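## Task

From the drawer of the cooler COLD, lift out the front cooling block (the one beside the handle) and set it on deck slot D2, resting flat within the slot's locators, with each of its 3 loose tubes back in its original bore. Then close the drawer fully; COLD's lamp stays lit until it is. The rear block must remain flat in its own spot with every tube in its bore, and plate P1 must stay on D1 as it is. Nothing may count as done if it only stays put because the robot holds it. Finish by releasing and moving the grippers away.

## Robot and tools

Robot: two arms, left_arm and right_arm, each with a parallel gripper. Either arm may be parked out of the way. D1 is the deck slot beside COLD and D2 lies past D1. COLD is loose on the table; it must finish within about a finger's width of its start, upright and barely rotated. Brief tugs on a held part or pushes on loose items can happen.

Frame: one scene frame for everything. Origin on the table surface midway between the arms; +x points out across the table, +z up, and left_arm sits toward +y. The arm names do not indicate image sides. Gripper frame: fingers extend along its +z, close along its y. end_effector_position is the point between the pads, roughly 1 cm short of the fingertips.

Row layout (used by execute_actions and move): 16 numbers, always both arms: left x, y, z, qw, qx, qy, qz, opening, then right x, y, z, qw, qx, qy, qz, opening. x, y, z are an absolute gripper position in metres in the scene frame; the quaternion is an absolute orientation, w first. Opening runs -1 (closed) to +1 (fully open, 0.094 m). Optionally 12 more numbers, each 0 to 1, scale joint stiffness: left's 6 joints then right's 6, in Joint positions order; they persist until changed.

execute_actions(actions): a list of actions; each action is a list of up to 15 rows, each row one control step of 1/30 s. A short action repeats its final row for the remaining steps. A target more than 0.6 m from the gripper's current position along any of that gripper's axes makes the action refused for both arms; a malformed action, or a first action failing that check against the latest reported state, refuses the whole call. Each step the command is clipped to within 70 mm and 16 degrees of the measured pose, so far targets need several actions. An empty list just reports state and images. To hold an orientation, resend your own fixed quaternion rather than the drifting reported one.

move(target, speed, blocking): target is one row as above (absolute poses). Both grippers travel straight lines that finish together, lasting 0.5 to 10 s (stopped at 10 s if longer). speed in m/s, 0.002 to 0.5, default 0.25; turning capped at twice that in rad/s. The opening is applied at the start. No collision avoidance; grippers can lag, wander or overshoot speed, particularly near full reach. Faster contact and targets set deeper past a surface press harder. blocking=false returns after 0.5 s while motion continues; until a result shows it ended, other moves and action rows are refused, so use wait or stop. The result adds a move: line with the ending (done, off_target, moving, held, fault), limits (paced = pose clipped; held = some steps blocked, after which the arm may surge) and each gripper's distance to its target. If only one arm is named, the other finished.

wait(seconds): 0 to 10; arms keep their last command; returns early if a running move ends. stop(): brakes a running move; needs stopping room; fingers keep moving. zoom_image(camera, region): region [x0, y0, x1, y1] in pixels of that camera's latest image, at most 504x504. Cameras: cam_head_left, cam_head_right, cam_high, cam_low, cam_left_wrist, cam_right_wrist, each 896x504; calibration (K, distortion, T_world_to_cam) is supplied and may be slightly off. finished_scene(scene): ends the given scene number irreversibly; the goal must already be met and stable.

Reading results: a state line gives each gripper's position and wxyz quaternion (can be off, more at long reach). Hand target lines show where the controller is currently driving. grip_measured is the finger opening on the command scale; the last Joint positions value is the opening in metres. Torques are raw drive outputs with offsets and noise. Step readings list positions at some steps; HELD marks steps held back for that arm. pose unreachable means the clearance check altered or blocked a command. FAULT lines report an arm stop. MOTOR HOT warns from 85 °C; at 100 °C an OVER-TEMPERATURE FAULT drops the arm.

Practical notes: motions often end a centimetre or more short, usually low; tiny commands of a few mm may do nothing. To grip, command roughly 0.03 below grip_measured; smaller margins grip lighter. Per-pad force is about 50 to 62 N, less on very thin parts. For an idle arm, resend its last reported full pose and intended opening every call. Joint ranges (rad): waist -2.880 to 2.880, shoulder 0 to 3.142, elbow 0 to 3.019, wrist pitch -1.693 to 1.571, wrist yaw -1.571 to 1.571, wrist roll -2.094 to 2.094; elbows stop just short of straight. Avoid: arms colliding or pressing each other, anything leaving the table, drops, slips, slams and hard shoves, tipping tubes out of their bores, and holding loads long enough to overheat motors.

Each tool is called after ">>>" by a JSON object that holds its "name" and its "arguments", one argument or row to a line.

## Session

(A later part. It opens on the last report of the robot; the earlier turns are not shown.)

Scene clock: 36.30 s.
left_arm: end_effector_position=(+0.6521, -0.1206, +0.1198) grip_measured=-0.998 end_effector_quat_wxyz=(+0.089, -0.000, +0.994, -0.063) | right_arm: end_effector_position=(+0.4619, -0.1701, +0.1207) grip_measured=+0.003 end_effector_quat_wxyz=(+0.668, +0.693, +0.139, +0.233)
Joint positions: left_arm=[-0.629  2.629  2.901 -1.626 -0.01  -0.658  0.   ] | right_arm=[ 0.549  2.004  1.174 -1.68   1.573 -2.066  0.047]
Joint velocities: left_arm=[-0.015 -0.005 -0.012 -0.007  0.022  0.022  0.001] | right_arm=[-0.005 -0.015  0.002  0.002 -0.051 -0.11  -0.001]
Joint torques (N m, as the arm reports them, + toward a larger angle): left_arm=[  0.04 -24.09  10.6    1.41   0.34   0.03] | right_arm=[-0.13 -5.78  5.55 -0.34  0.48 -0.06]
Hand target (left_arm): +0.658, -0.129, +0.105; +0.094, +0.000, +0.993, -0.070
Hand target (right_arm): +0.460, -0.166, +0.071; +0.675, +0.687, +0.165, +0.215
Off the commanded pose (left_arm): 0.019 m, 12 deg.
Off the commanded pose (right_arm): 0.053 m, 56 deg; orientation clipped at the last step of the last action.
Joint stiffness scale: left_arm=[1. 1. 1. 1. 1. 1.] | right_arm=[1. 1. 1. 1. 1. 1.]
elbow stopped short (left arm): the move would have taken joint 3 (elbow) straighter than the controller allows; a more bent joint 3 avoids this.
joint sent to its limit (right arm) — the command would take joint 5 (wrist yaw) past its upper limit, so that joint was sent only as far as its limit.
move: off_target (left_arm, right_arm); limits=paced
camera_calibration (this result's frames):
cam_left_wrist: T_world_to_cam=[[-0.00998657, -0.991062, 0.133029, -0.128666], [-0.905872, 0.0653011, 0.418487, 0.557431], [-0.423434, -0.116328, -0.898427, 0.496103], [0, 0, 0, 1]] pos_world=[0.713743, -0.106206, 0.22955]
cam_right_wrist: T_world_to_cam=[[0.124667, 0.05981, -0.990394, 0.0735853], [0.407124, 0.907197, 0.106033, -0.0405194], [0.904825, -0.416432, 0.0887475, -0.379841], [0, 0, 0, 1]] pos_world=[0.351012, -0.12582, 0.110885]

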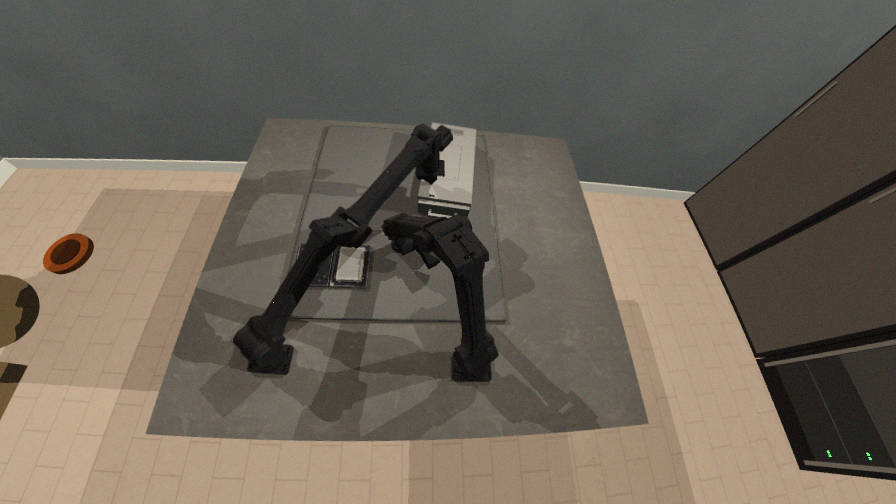

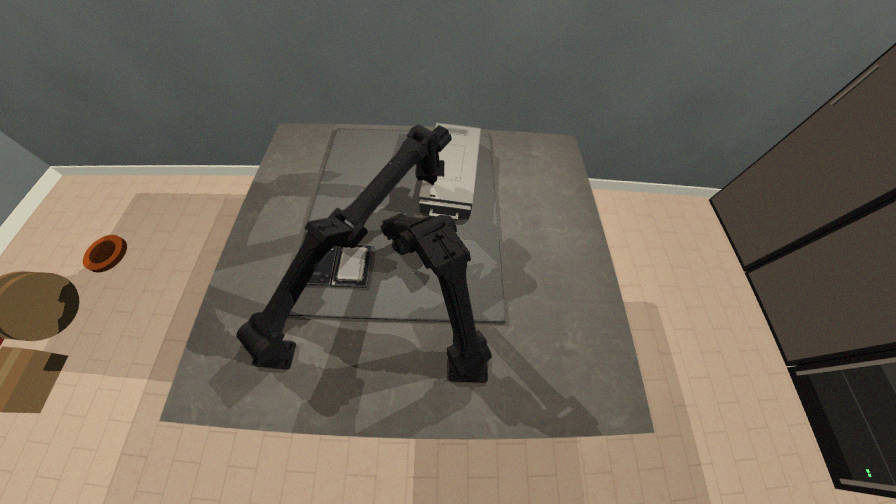

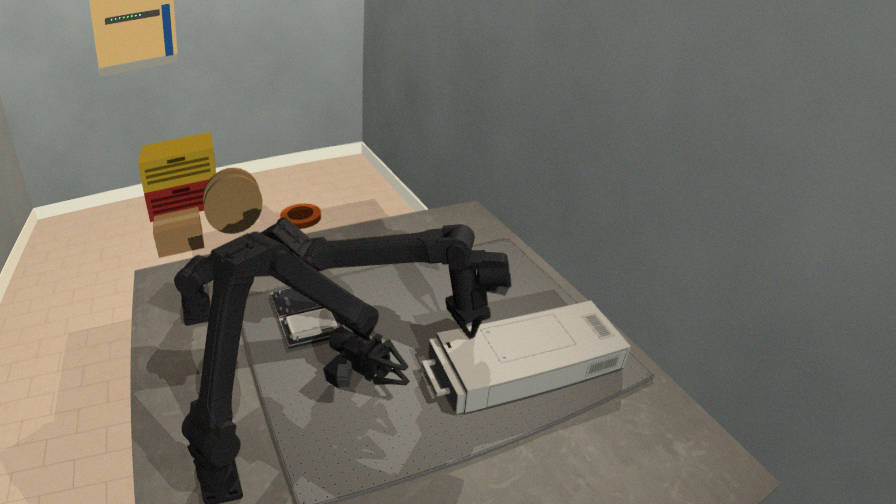

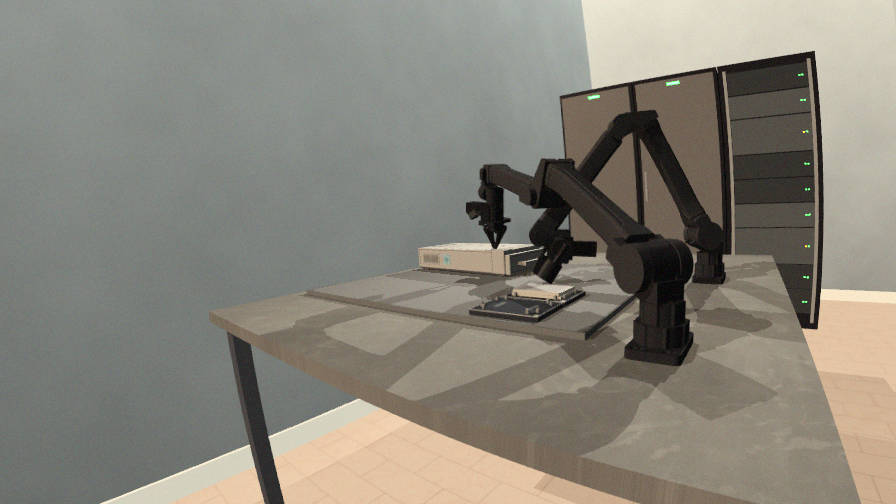

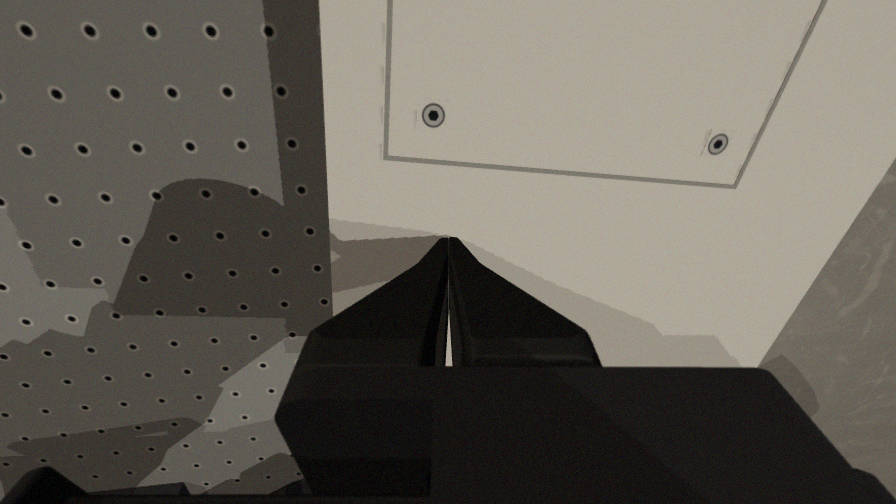

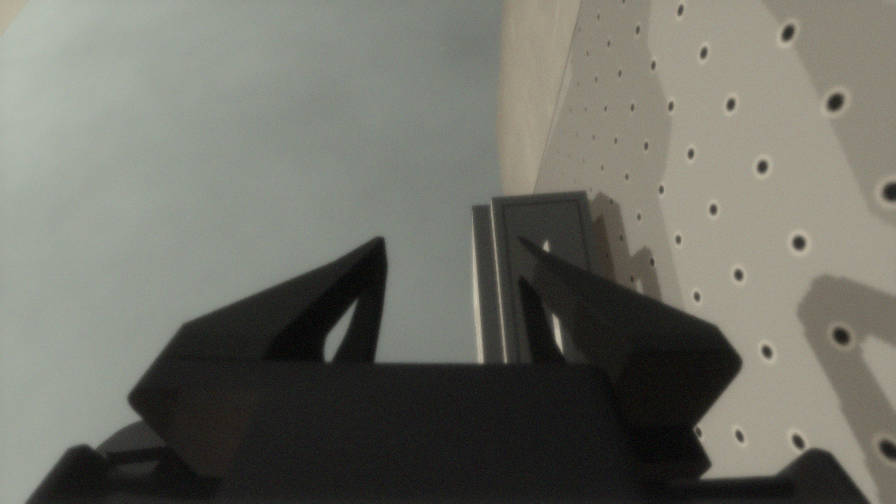

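>>> {"name": "move", "arguments": {
  "target": [0.66,-0.13,0.105,0,0,1,0,-1,0.4,-0.22,0.3,0,-0.954,0.3,0,0]
}}

>>> {"name": "move", "arguments": {
  "target": [0.66,-0.13,0.105,0,0,1,0,-1,0.4,-0.22,0.3,0,-0.68,0.73,0,0]
}}

>>> {"name": "move", "arguments": {
  "target": [0.66,-0.13,0.105,0,0,1,0,-1,0.42,-0.2,0.25,-0.422,0.52,-0.577,0.468,0]
}}

>>> {"name": "move", "arguments": {
  "target": [0.66,-0.13,0.105,0,0,1,0,-1,0.46,-0.168,0.068,-0.422,0.52,-0.577,0.468,0],
  "speed": 0.15
}}

Scene clock: 45.67 s.
left_arm: end_effector_position=(+0.6521, -0.1206, +0.1198) grip_measured=-0.998 end_effector_quat_wxyz=(+0.089, -0.000, +0.994, -0.062) | right_arm: end_effector_position=(+0.4407, -0.1777, +0.1427) grip_measured=+0.003 end_effector_quat_wxyz=(+0.621, +0.757, +0.045, +0.198)
Joint positions: left_arm=[-0.629  2.629  2.901 -1.626 -0.01  -0.658  0.   ] | right_arm=[ 0.549  1.902  1.198 -1.681  1.348 -2.066  0.047]
Joint velocities: left_arm=[-0.005  0.005 -0.007 -0.012 -0.022 -0.022 -0.   ] | right_arm=[-0.005 -0.015 -0.012 -0.012 -0.022  0.022 -0.001]
Joint torques (N m, as the arm reports them, + toward a larger angle): left_arm=[  0.21 -27.8    7.73   0.52   0.1    0.04] | right_arm=[ -0.78 -15.37   6.15  -1.61   0.47  -0.16]
Hand target (left_arm): +0.652, -0.121, +0.120; +0.089, -0.000, +0.994, -0.062
Hand target (right_arm): +0.441, -0.178, +0.139; +0.622, +0.756, +0.049, +0.195
Off the commanded pose (left_arm): 0.019 m, 12 deg.
Off the commanded pose (right_arm): 0.168 m, 90 deg; position and orientation clipped at the last step of the last action.
Joint stiffness scale: left_arm=[1. 1. 1. 1. 1. 1.] | right_arm=[1. 1. 1. 1. 1. 1.]
elbow stopped short (left arm): the move would have taken joint 3 (elbow) straighter than the controller allows; a more bent joint 3 avoids this.
move: held (left_arm, right_arm); limits=paced,held; held on 98 of 118 steps (right_arm, left_arm), including the last (right_arm, left_arm)
pose unreachable (left arm): on one or more control steps of this call, first in action 0 (counted from 0), this arm could not follow its commanded pose, so it was not sent that pose on those steps. On the call's last step it was still not sent that pose. It may still have moved: this result reports where it is.
cause: the commanded pose would bring a part of the arm too close to another arm (this arm's forearm (the part past joint 3) and the other arm's forearm (the part past joint 3), along the way the arms are being sent).
pose unreachable (right arm): on one or more control steps of this call, first in action 0 (counted from 0), this arm could not follow its commanded pose, so it was not sent that pose on those steps. On the call's last step it was still not sent that pose. It may still have moved: this result reports where it is.
cause: the commanded pose would bring a part of the arm too close to another arm (this arm's forearm (the part past joint 3) and the other arm's forearm (the part past joint 3)).
camera_calibration (this result's frames):
cam_left_wrist: T_world_to_cam=[[-0.00994647, -0.991093, 0.1328, -0.128611], [-0.905746, 0.0652033, 0.418776, 0.557242], [-0.423705, -0.116118, -0.898327, 0.49625], [0, 0, 0, 1]] pos_world=[0.713704, -0.106176, 0.229515]
cam_right_wrist: T_world_to_cam=[[0.182457, 0.216733, -0.959029, 0.0963558], [0.547878, 0.78752, 0.282208, -0.135797], [0.816418, -0.576922, 0.0249456, -0.346195], [0, 0, 0, 1]] pos_world=[0.339459, -0.113668, 0.139367]

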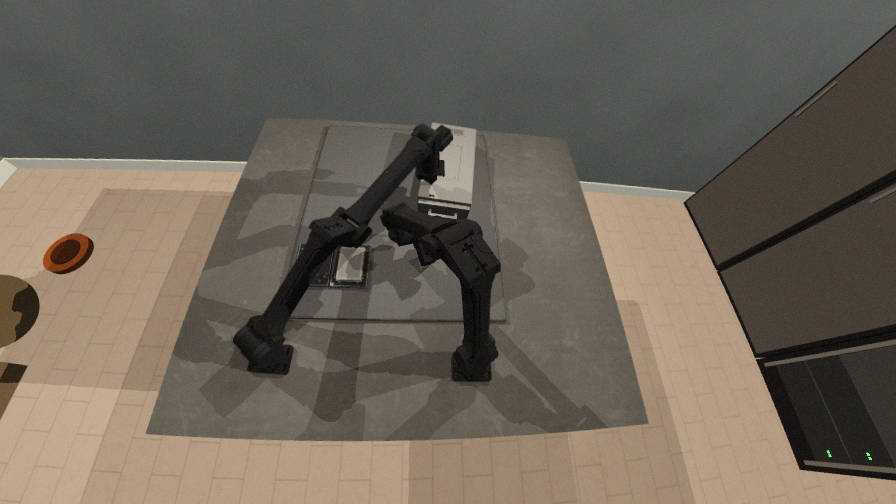

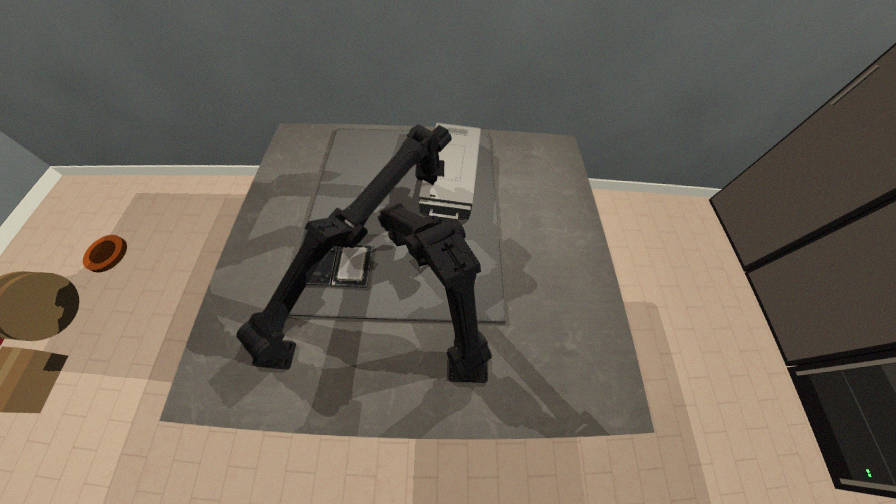

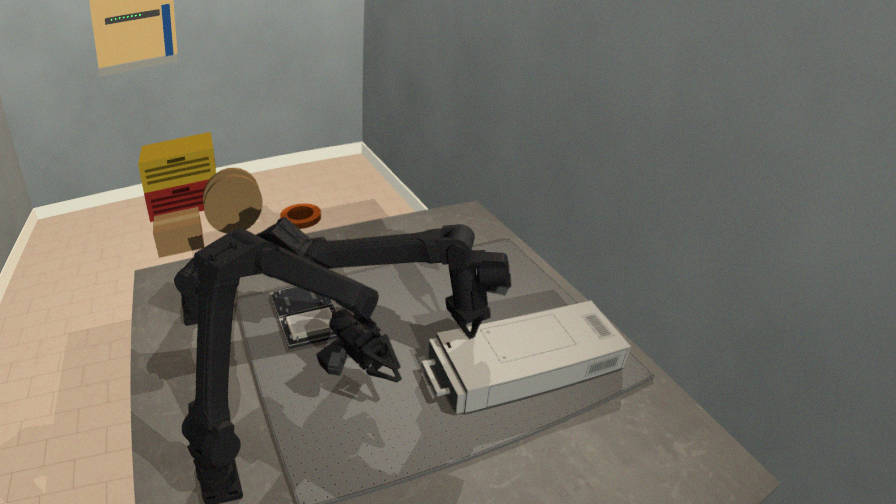

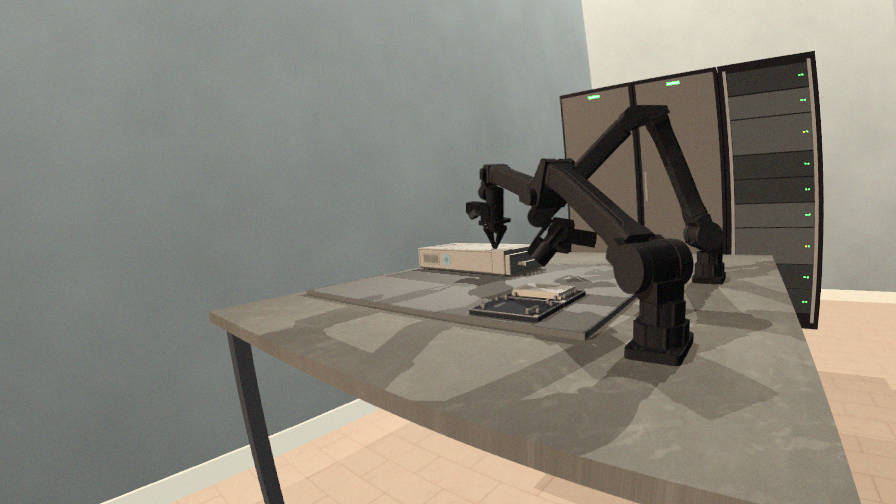

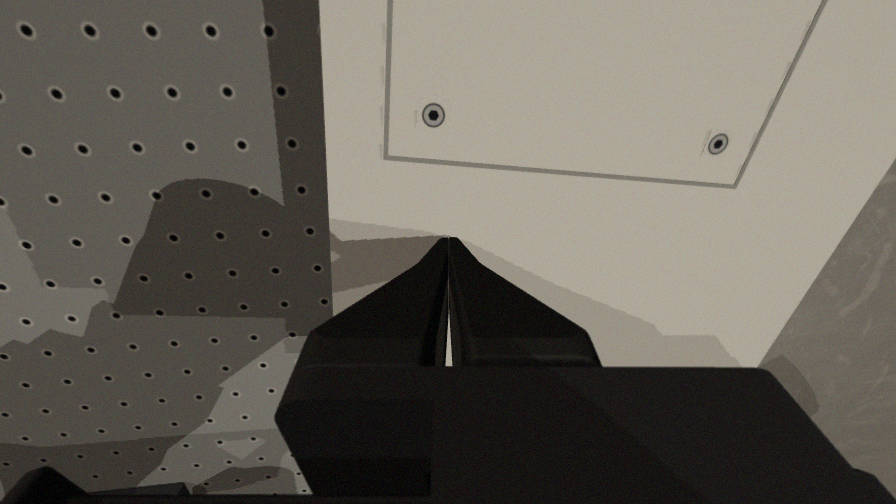

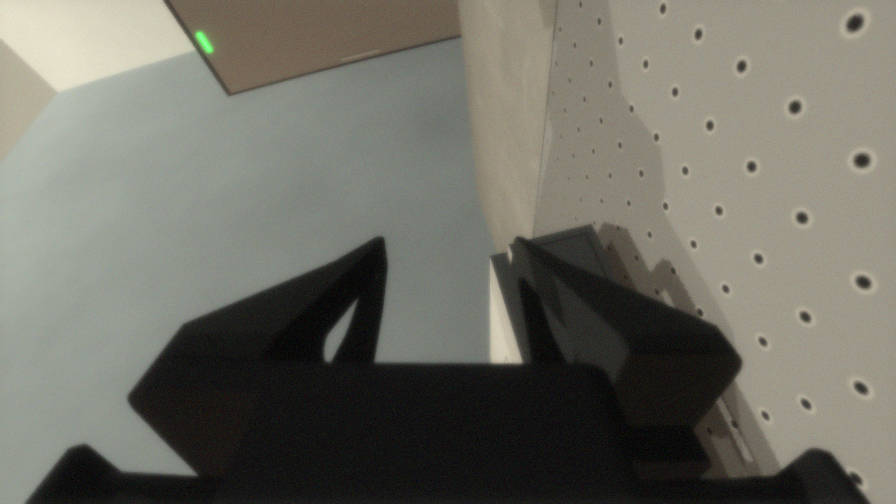

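Scene clock: 50.23 s.
left_arm: end_effector_position=(+0.6521, -0.1206, +0.1198) grip_measured=-0.998 end_effector_quat_wxyz=(+0.089, -0.000, +0.994, -0.062) | right_arm: end_effector_position=(+0.4329, -0.1792, +0.1393) grip_measured=+0.003 end_effector_quat_wxyz=(+0.608, +0.772, +0.025, +0.182)
Joint positions: left_arm=[-0.629  2.629  2.901 -1.626 -0.01  -0.658  0.   ] | right_arm=[ 0.549  1.892  1.198 -1.681  1.287 -2.057  0.047]
Joint velocities: left_arm=[-0.005 -0.005  0.017  0.007  0.11  -0.037 -0.001] | right_arm=[-0.005 -0.005  0.007 -0.002 -0.037 -0.051 -0.   ]
Joint torques (N m, as the arm reports them, + toward a larger angle): left_arm=[  0.23 -27.81   7.74   0.52   0.1    0.04] | right_arm=[ -0.77 -15.85   6.25  -1.62   0.5   -0.16]
Hand target (left_arm): +0.652, -0.121, +0.120; +0.089, -0.000, +0.994, -0.062
Hand target (right_arm): +0.433, -0.179, +0.138; +0.609, +0.772, +0.027, +0.182
Off the commanded pose (left_arm): 0.019 m, 12 deg.
Off the commanded pose (right_arm): 0.169 m, 119 deg; position and orientation clipped at the last step of the last action.
Joint stiffness scale: left_arm=[1. 1. 1. 1. 1. 1.] | right_arm=[1. 1. 1. 1. 1. 1.]
elbow stopped short (left arm): the move would have taken joint 3 (elbow) straighter than the controller allows; a more bent joint 3 avoids this.
move: held (left_arm, right_arm); limits=paced,held; held on 129 of 137 steps (right_arm, left_arm), including the last (right_arm, left_arm)
pose unreachable (left arm): on one or more control steps of this call, first in action 0 (counted from 0), this arm could not follow its commanded pose, so it was not sent that pose on those steps. On the call's last step it was still not sent that pose. It may still have moved: this result reports where it is.
cause: the commanded pose would bring a part of the arm too close to another arm (this arm's forearm (the part past joint 3) and the other arm's forearm (the part past joint 3)).
pose unreachable (right arm): on one or more control steps of this call, first in action 0 (counted from 0), this arm could not follow its commanded pose, so it was not sent that pose on those steps. On the call's last step it was still not sent that pose. It may still have moved: this result reports where it is.
cause: the commanded pose would bring a part of the arm too close to another arm (this arm's forearm (the part past joint 3) and the other arm's forearm (the part past joint 3)).
camera_calibration (this result's frames):
cam_left_wrist: T_world_to_cam=[[-0.00994647, -0.991093, 0.1328, -0.128611], [-0.905746, 0.0652033, 0.418776, 0.557242], [-0.423705, -0.116118, -0.898327, 0.49625], [0, 0, 0, 1]] pos_world=[0.713704, -0.106176, 0.229515]
cam_right_wrist: T_world_to_cam=[[0.188249, 0.250672, -0.949593, 0.097171], [0.58496, 0.748052, 0.313433, -0.156827], [0.788914, -0.614477, -0.00581302, -0.331122], [0, 0, 0, 1]] pos_world=[0.334671, -0.11051, 0.139503]

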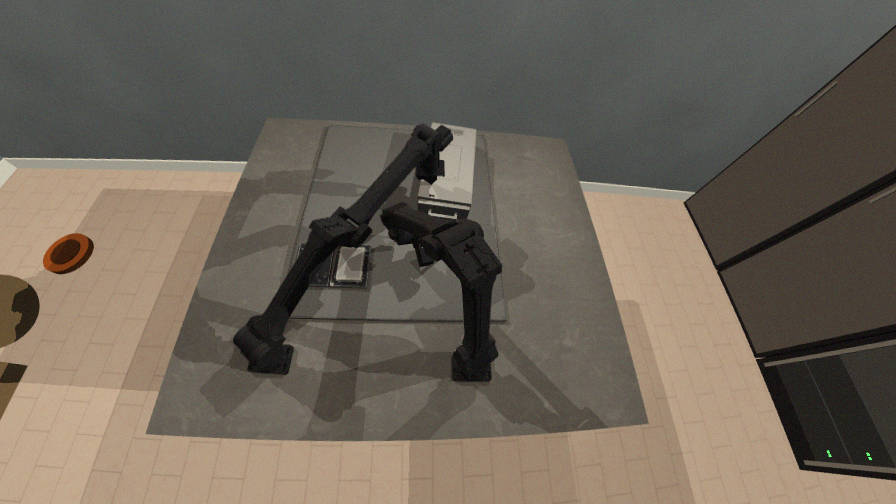

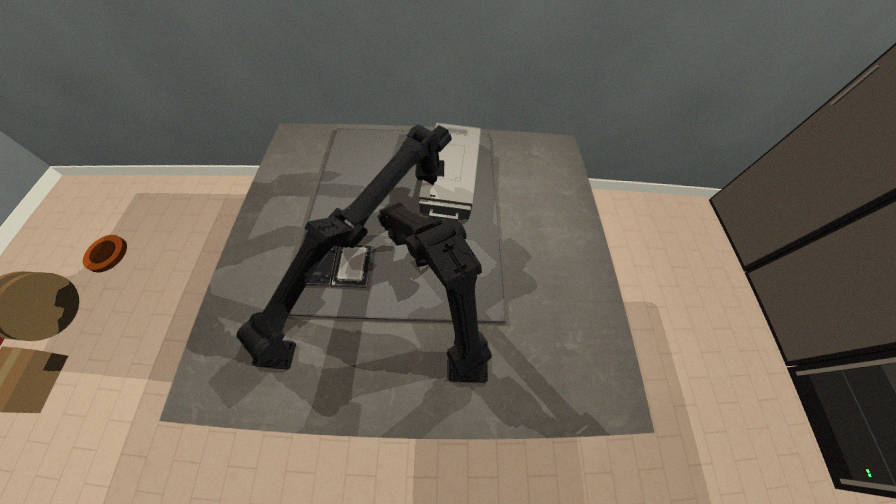

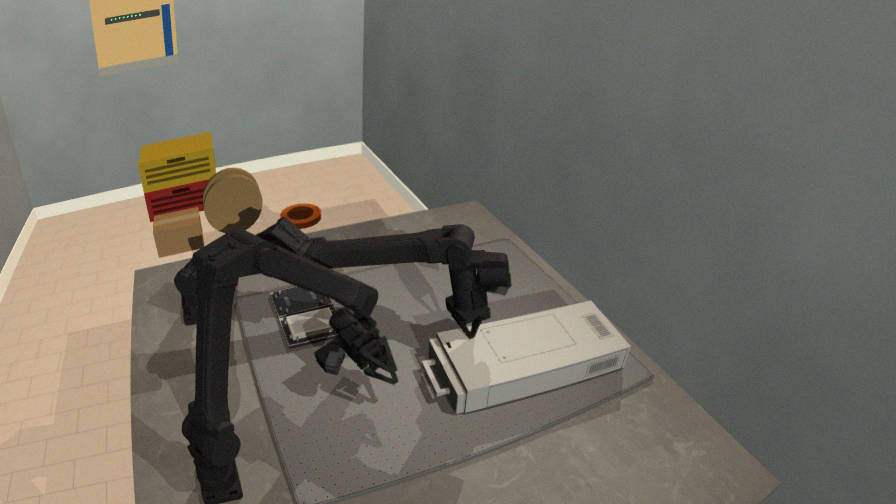

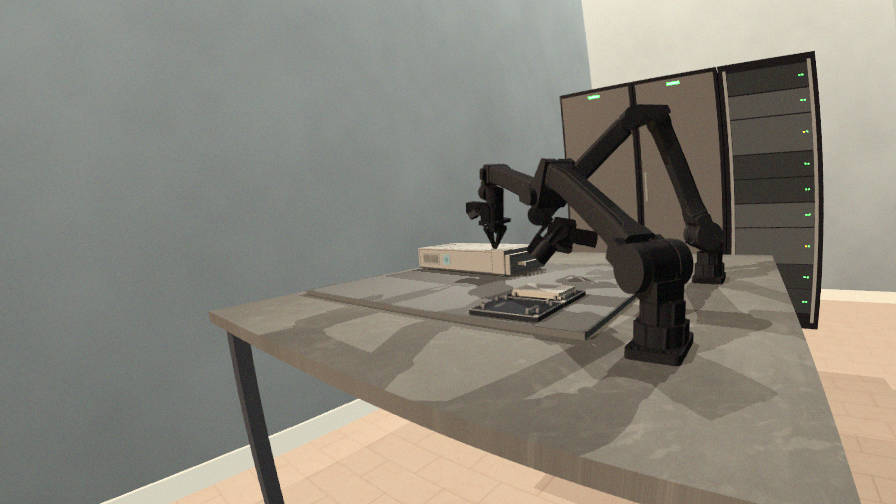

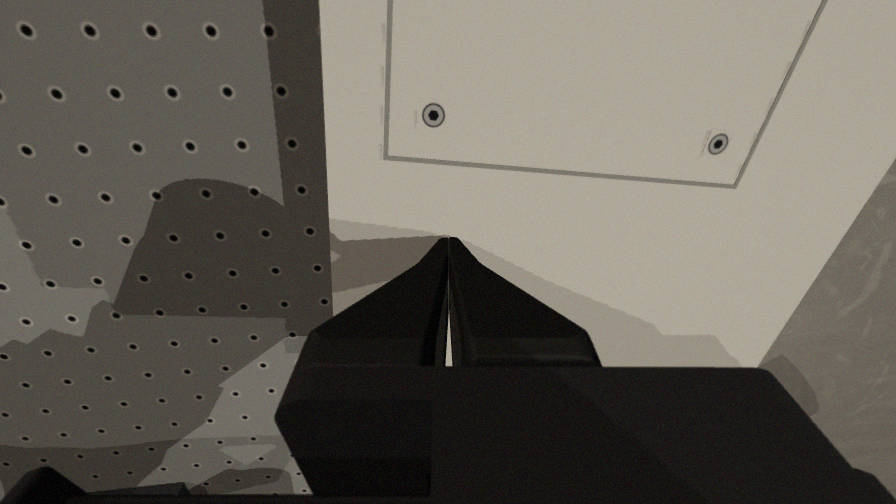

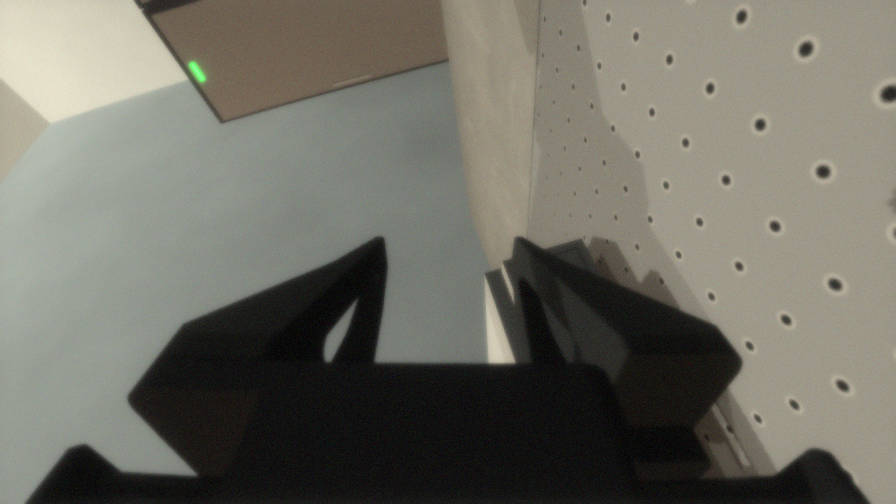

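Scene clock: 55.97 s.
left_arm: end_effector_position=(+0.6521, -0.1206, +0.1198) grip_measured=-0.998 end_effector_quat_wxyz=(+0.089, -0.000, +0.994, -0.062) | right_arm: end_effector_position=(+0.4331, -0.1770, +0.1481) grip_measured=+0.003 end_effector_quat_wxyz=(+0.578, +0.788, -0.018, +0.211)
Joint positions: left_arm=[-0.629  2.629  2.901 -1.626 -0.01  -0.658  0.   ] | right_arm=[ 0.549  1.841  1.194 -1.605  1.252 -2.063  0.047]
Joint velocities: left_arm=[-0.005  0.005 -0.017 -0.012  0.022 -0.022 -0.001] | right_arm=[ 0.005 -0.015 -0.007  0.012 -0.051  0.037 -0.001]
Joint torques (N m, as the arm reports them, + toward a larger angle): left_arm=[  0.21 -27.79   7.72   0.53   0.1    0.04] | right_arm=[ -0.77 -14.69   6.71  -1.58   0.51  -0.16]
Hand target (left_arm): +0.652, -0.121, +0.120; +0.089, -0.000, +0.994, -0.062
Hand target (right_arm): +0.433, -0.177, +0.144; +0.581, +0.787, -0.013, +0.206
Off the commanded pose (left_arm): 0.019 m, 12 deg.
Off the commanded pose (right_arm): 0.105 m, 148 deg; position and orientation clipped at the last step of the last action.
Joint stiffness scale: left_arm=[1. 1. 1. 1. 1. 1.] | right_arm=[1. 1. 1. 1. 1. 1.]
elbow stopped short (left arm): the move would have taken joint 3 (elbow) straighter than the controller allows; a more bent joint 3 avoids this.
move: held (left_arm, right_arm); limits=paced,held; held on 162 of 172 steps (right_arm, left_arm), including the last (right_arm, left_arm)
pose unreachable (left arm): on one or more control steps of this call, first in action 0 (counted from 0), this arm could not follow its commanded pose, so it was not sent that pose on those steps. On the call's last step it was still not sent that pose. It may still have moved: this result reports where it is.
cause: the commanded pose would bring a part of the arm too close to another arm (this arm's forearm (the part past joint 3) and the other arm's forearm (the part past joint 3)).
pose unreachable (right arm): on one or more control steps of this call, first in action 0 (counted from 0), this arm could not follow its commanded pose, so it was not sent that pose on those steps. On the call's last step it was still not sent that pose. It may still have moved: this result reports where it is.
cause: the commanded pose would bring a part of the arm too close to another arm (this arm's forearm (the part past joint 3) and the other arm's forearm (the part past joint 3)).
camera_calibration (this result's frames):
cam_left_wrist: T_world_to_cam=[[-0.00994647, -0.991093, 0.1328, -0.128611], [-0.905746, 0.0652033, 0.418776, 0.557242], [-0.423705, -0.116118, -0.898327, 0.49625], [0, 0, 0, 1]] pos_world=[0.713704, -0.106176, 0.229515]
cam_right_wrist: T_world_to_cam=[[0.276675, 0.322312, -0.905299, 0.0727635], [0.568268, 0.704824, 0.42461, -0.178266], [0.774933, -0.631932, 0.0118478, -0.329583], [0, 0, 0, 1]] pos_world=[0.336576, -0.10608, 0.145471]

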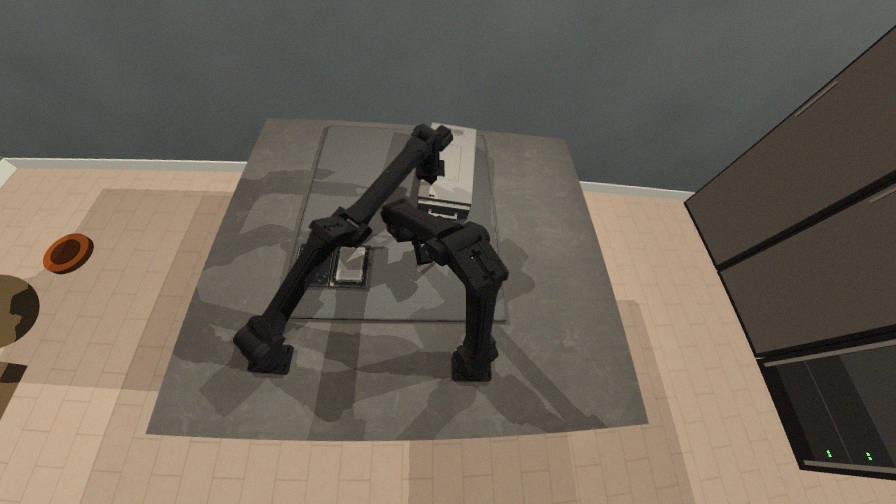

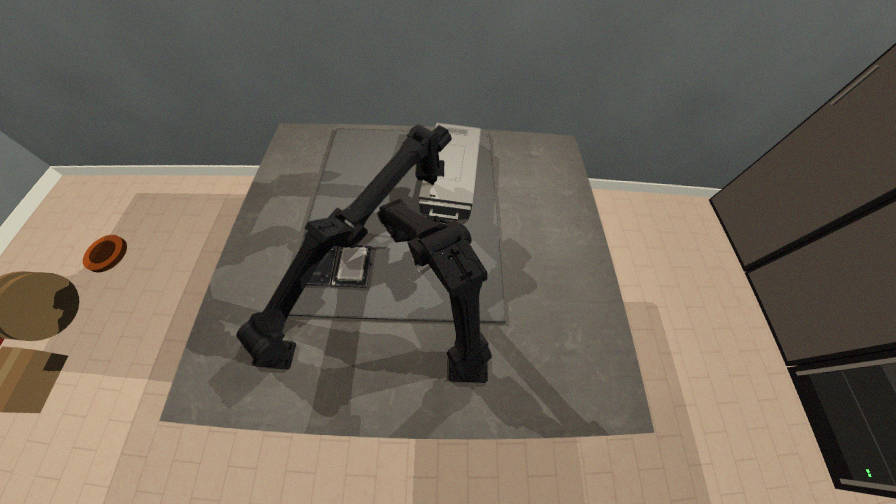

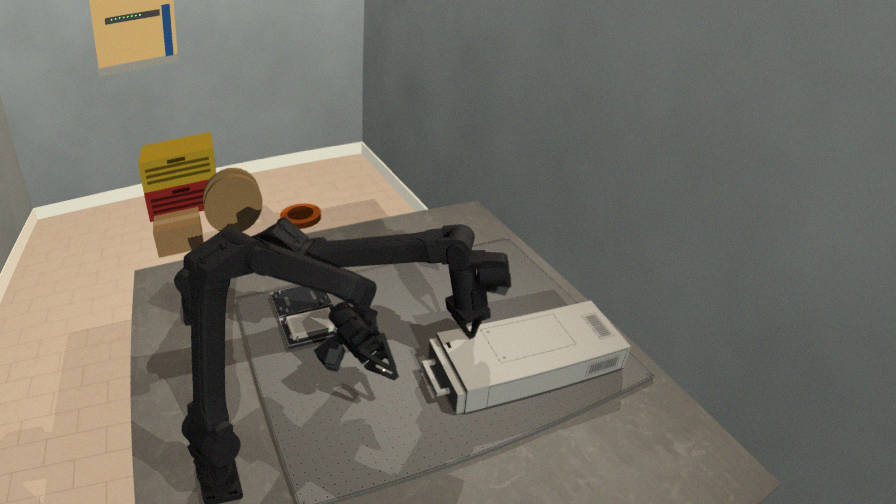

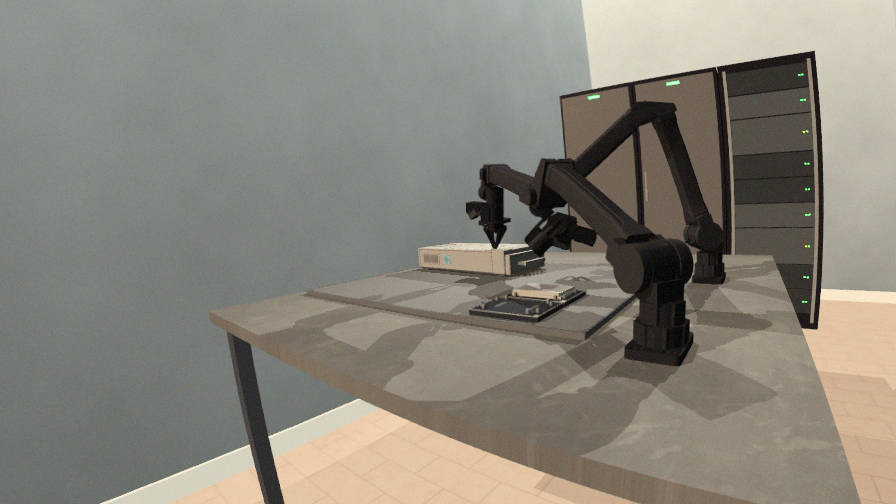

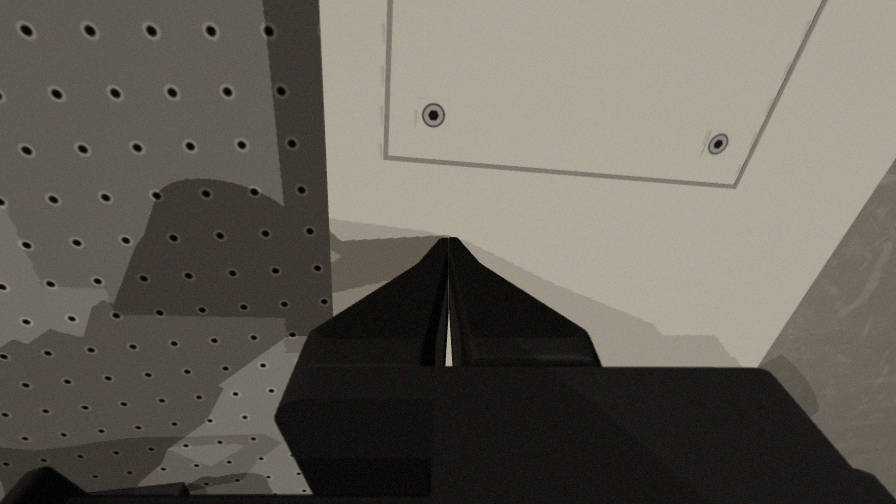

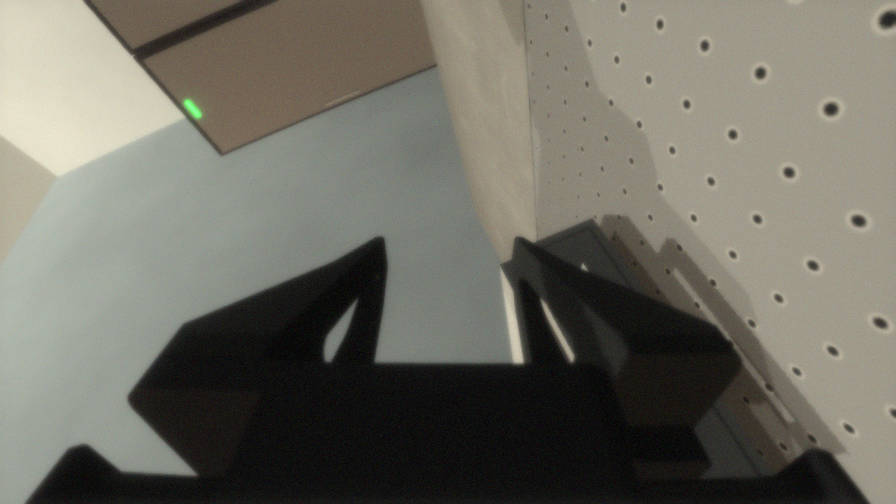

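Scene clock: 65.03 s.
left_arm: end_effector_position=(+0.6521, -0.1206, +0.1198) grip_measured=-0.998 end_effector_quat_wxyz=(+0.089, -0.000, +0.994, -0.063) | right_arm: end_effector_position=(+0.4636, -0.1601, +0.0721) grip_measured=+0.003 end_effector_quat_wxyz=(-0.416, +0.530, -0.574, +0.466)
Joint positions: left_arm=[-0.629  2.629  2.901 -1.626 -0.01  -0.658  0.   ] | right_arm=[ 0.342  1.716  0.418  1.056  0.409 -1.49   0.047]
Joint velocities: left_arm=[-0.005 -0.005 -0.017 -0.002  0.022  0.051 -0.   ] | right_arm=[-0.005  0.005 -0.012 -0.002  0.007 -0.022 -0.001]
Joint torques (N m, as the arm reports them, + toward a larger angle): left_arm=[  0.02 -24.09  10.6    1.41   0.33   0.03] | right_arm=[-1.91 -9.18  3.58  1.78 -0.03  0.23]
Hand target (left_arm): +0.658, -0.129, +0.105; +0.094, +0.000, +0.993, -0.070
Hand target (right_arm): +0.463, -0.169, +0.069; -0.418, +0.519, -0.582, +0.466
Off the commanded pose (left_arm): 0.019 m, 12 deg.
Off the commanded pose (right_arm): 0.010 m, 1 deg.
Joint stiffness scale: left_arm=[1. 1. 1. 1. 1. 1.] | right_arm=[1. 1. 1. 1. 1. 1.]
elbow stopped short (left arm): the move would have taken joint 3 (elbow) straighter than the controller allows; a more bent joint 3 avoids this.
move: off_target (left_arm); limits=paced,held; held on 118 of 272 steps (right_arm, left_arm)
pose unreachable (left arm): on one or more control steps of this call, first in action 0 (counted from 0), this arm could not follow its commanded pose, so it was not sent that pose on those steps. It may still have moved: this result reports where it is.
cause: the commanded pose would bring a part of the arm too close to another arm (this arm's forearm (the part past joint 3) and the other arm's forearm (the part past joint 3)).
pose unreachable (right arm): on one or more control steps of this call, first in action 0 (counted from 0), this arm could not follow its commanded pose, so it was not sent that pose on those steps. It may still have moved: this result reports where it is.
cause: the commanded pose would bring a part of the arm too close to another arm (this arm's forearm (the part past joint 3) and the other arm's forearm (the part past joint 3)).
camera_calibration (this result's frames):
cam_left_wrist: T_world_to_cam=[[-0.00998657, -0.991062, 0.133029, -0.128666], [-0.905872, 0.0653011, 0.418487, 0.557431], [-0.423434, -0.116328, -0.898427, 0.496103], [0, 0, 0, 1]] pos_world=[0.713743, -0.106206, 0.22955]
cam_right_wrist: T_world_to_cam=[[0.229572, -0.00738522, 0.973264, -0.176382], [-0.63192, -0.761675, 0.143277, 0.166688], [0.740252, -0.647917, -0.179526, -0.314268], [0, 0, 0, 1]] pos_world=[0.378464, -0.0779604, 0.0913644]

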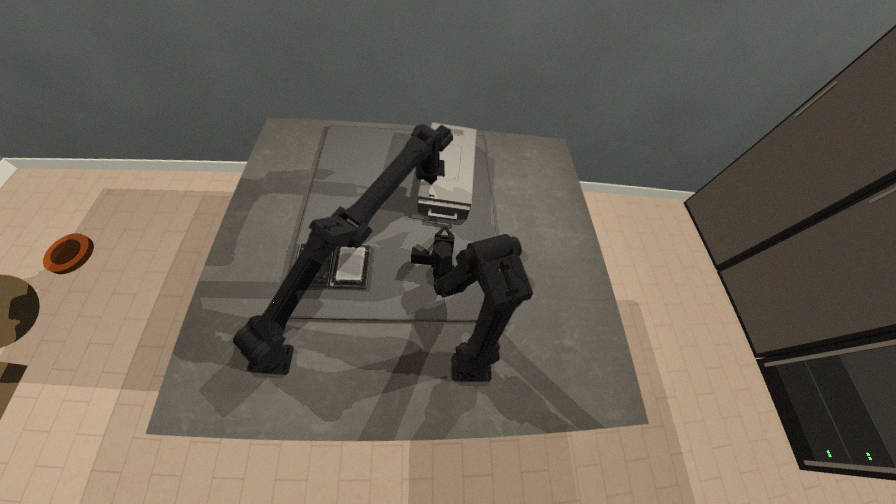

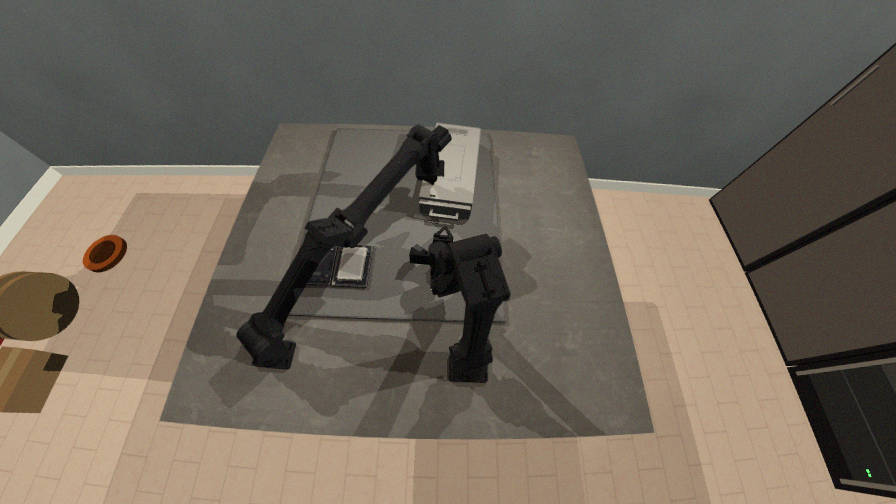

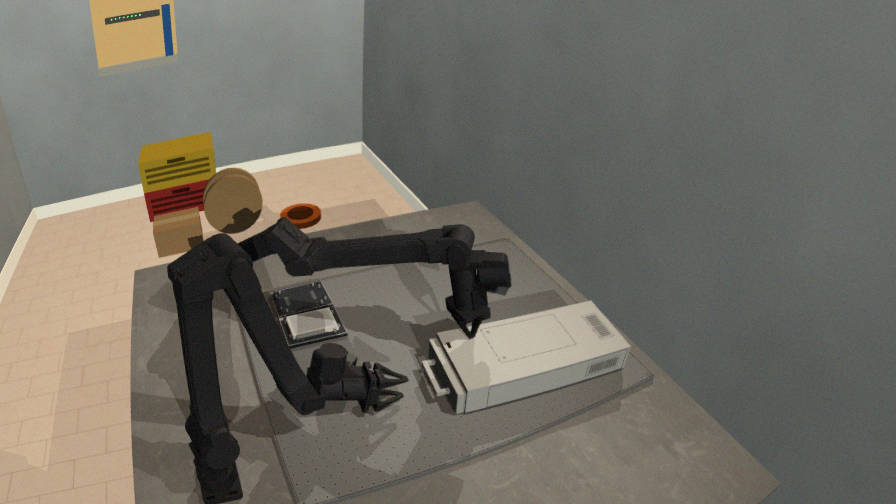

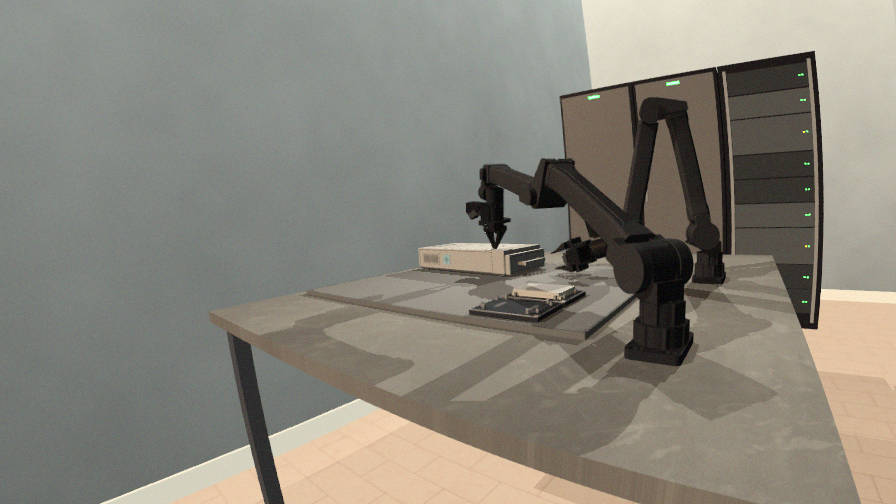

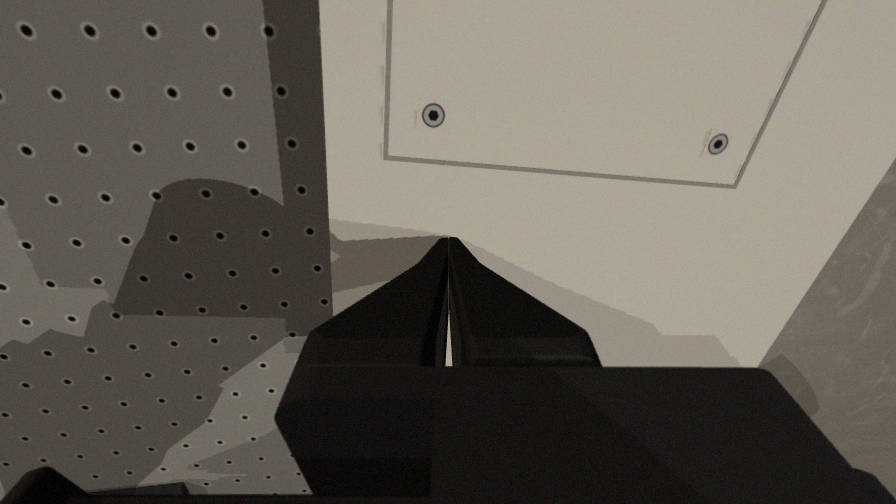

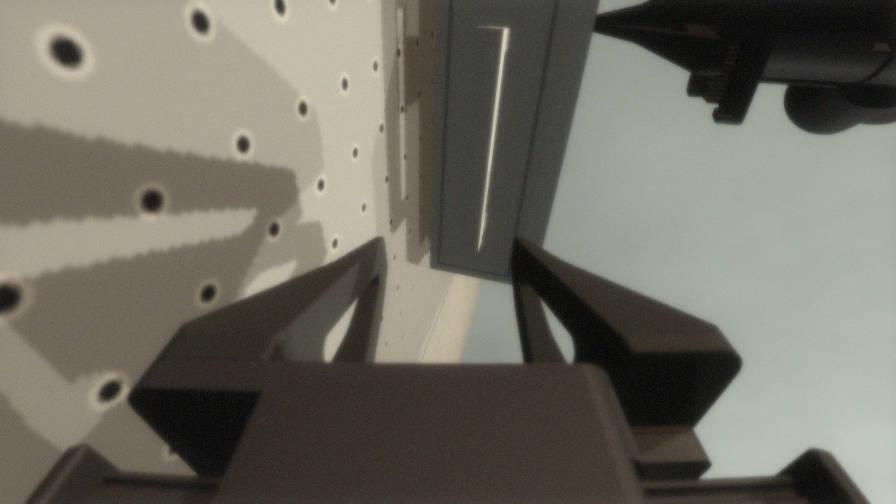

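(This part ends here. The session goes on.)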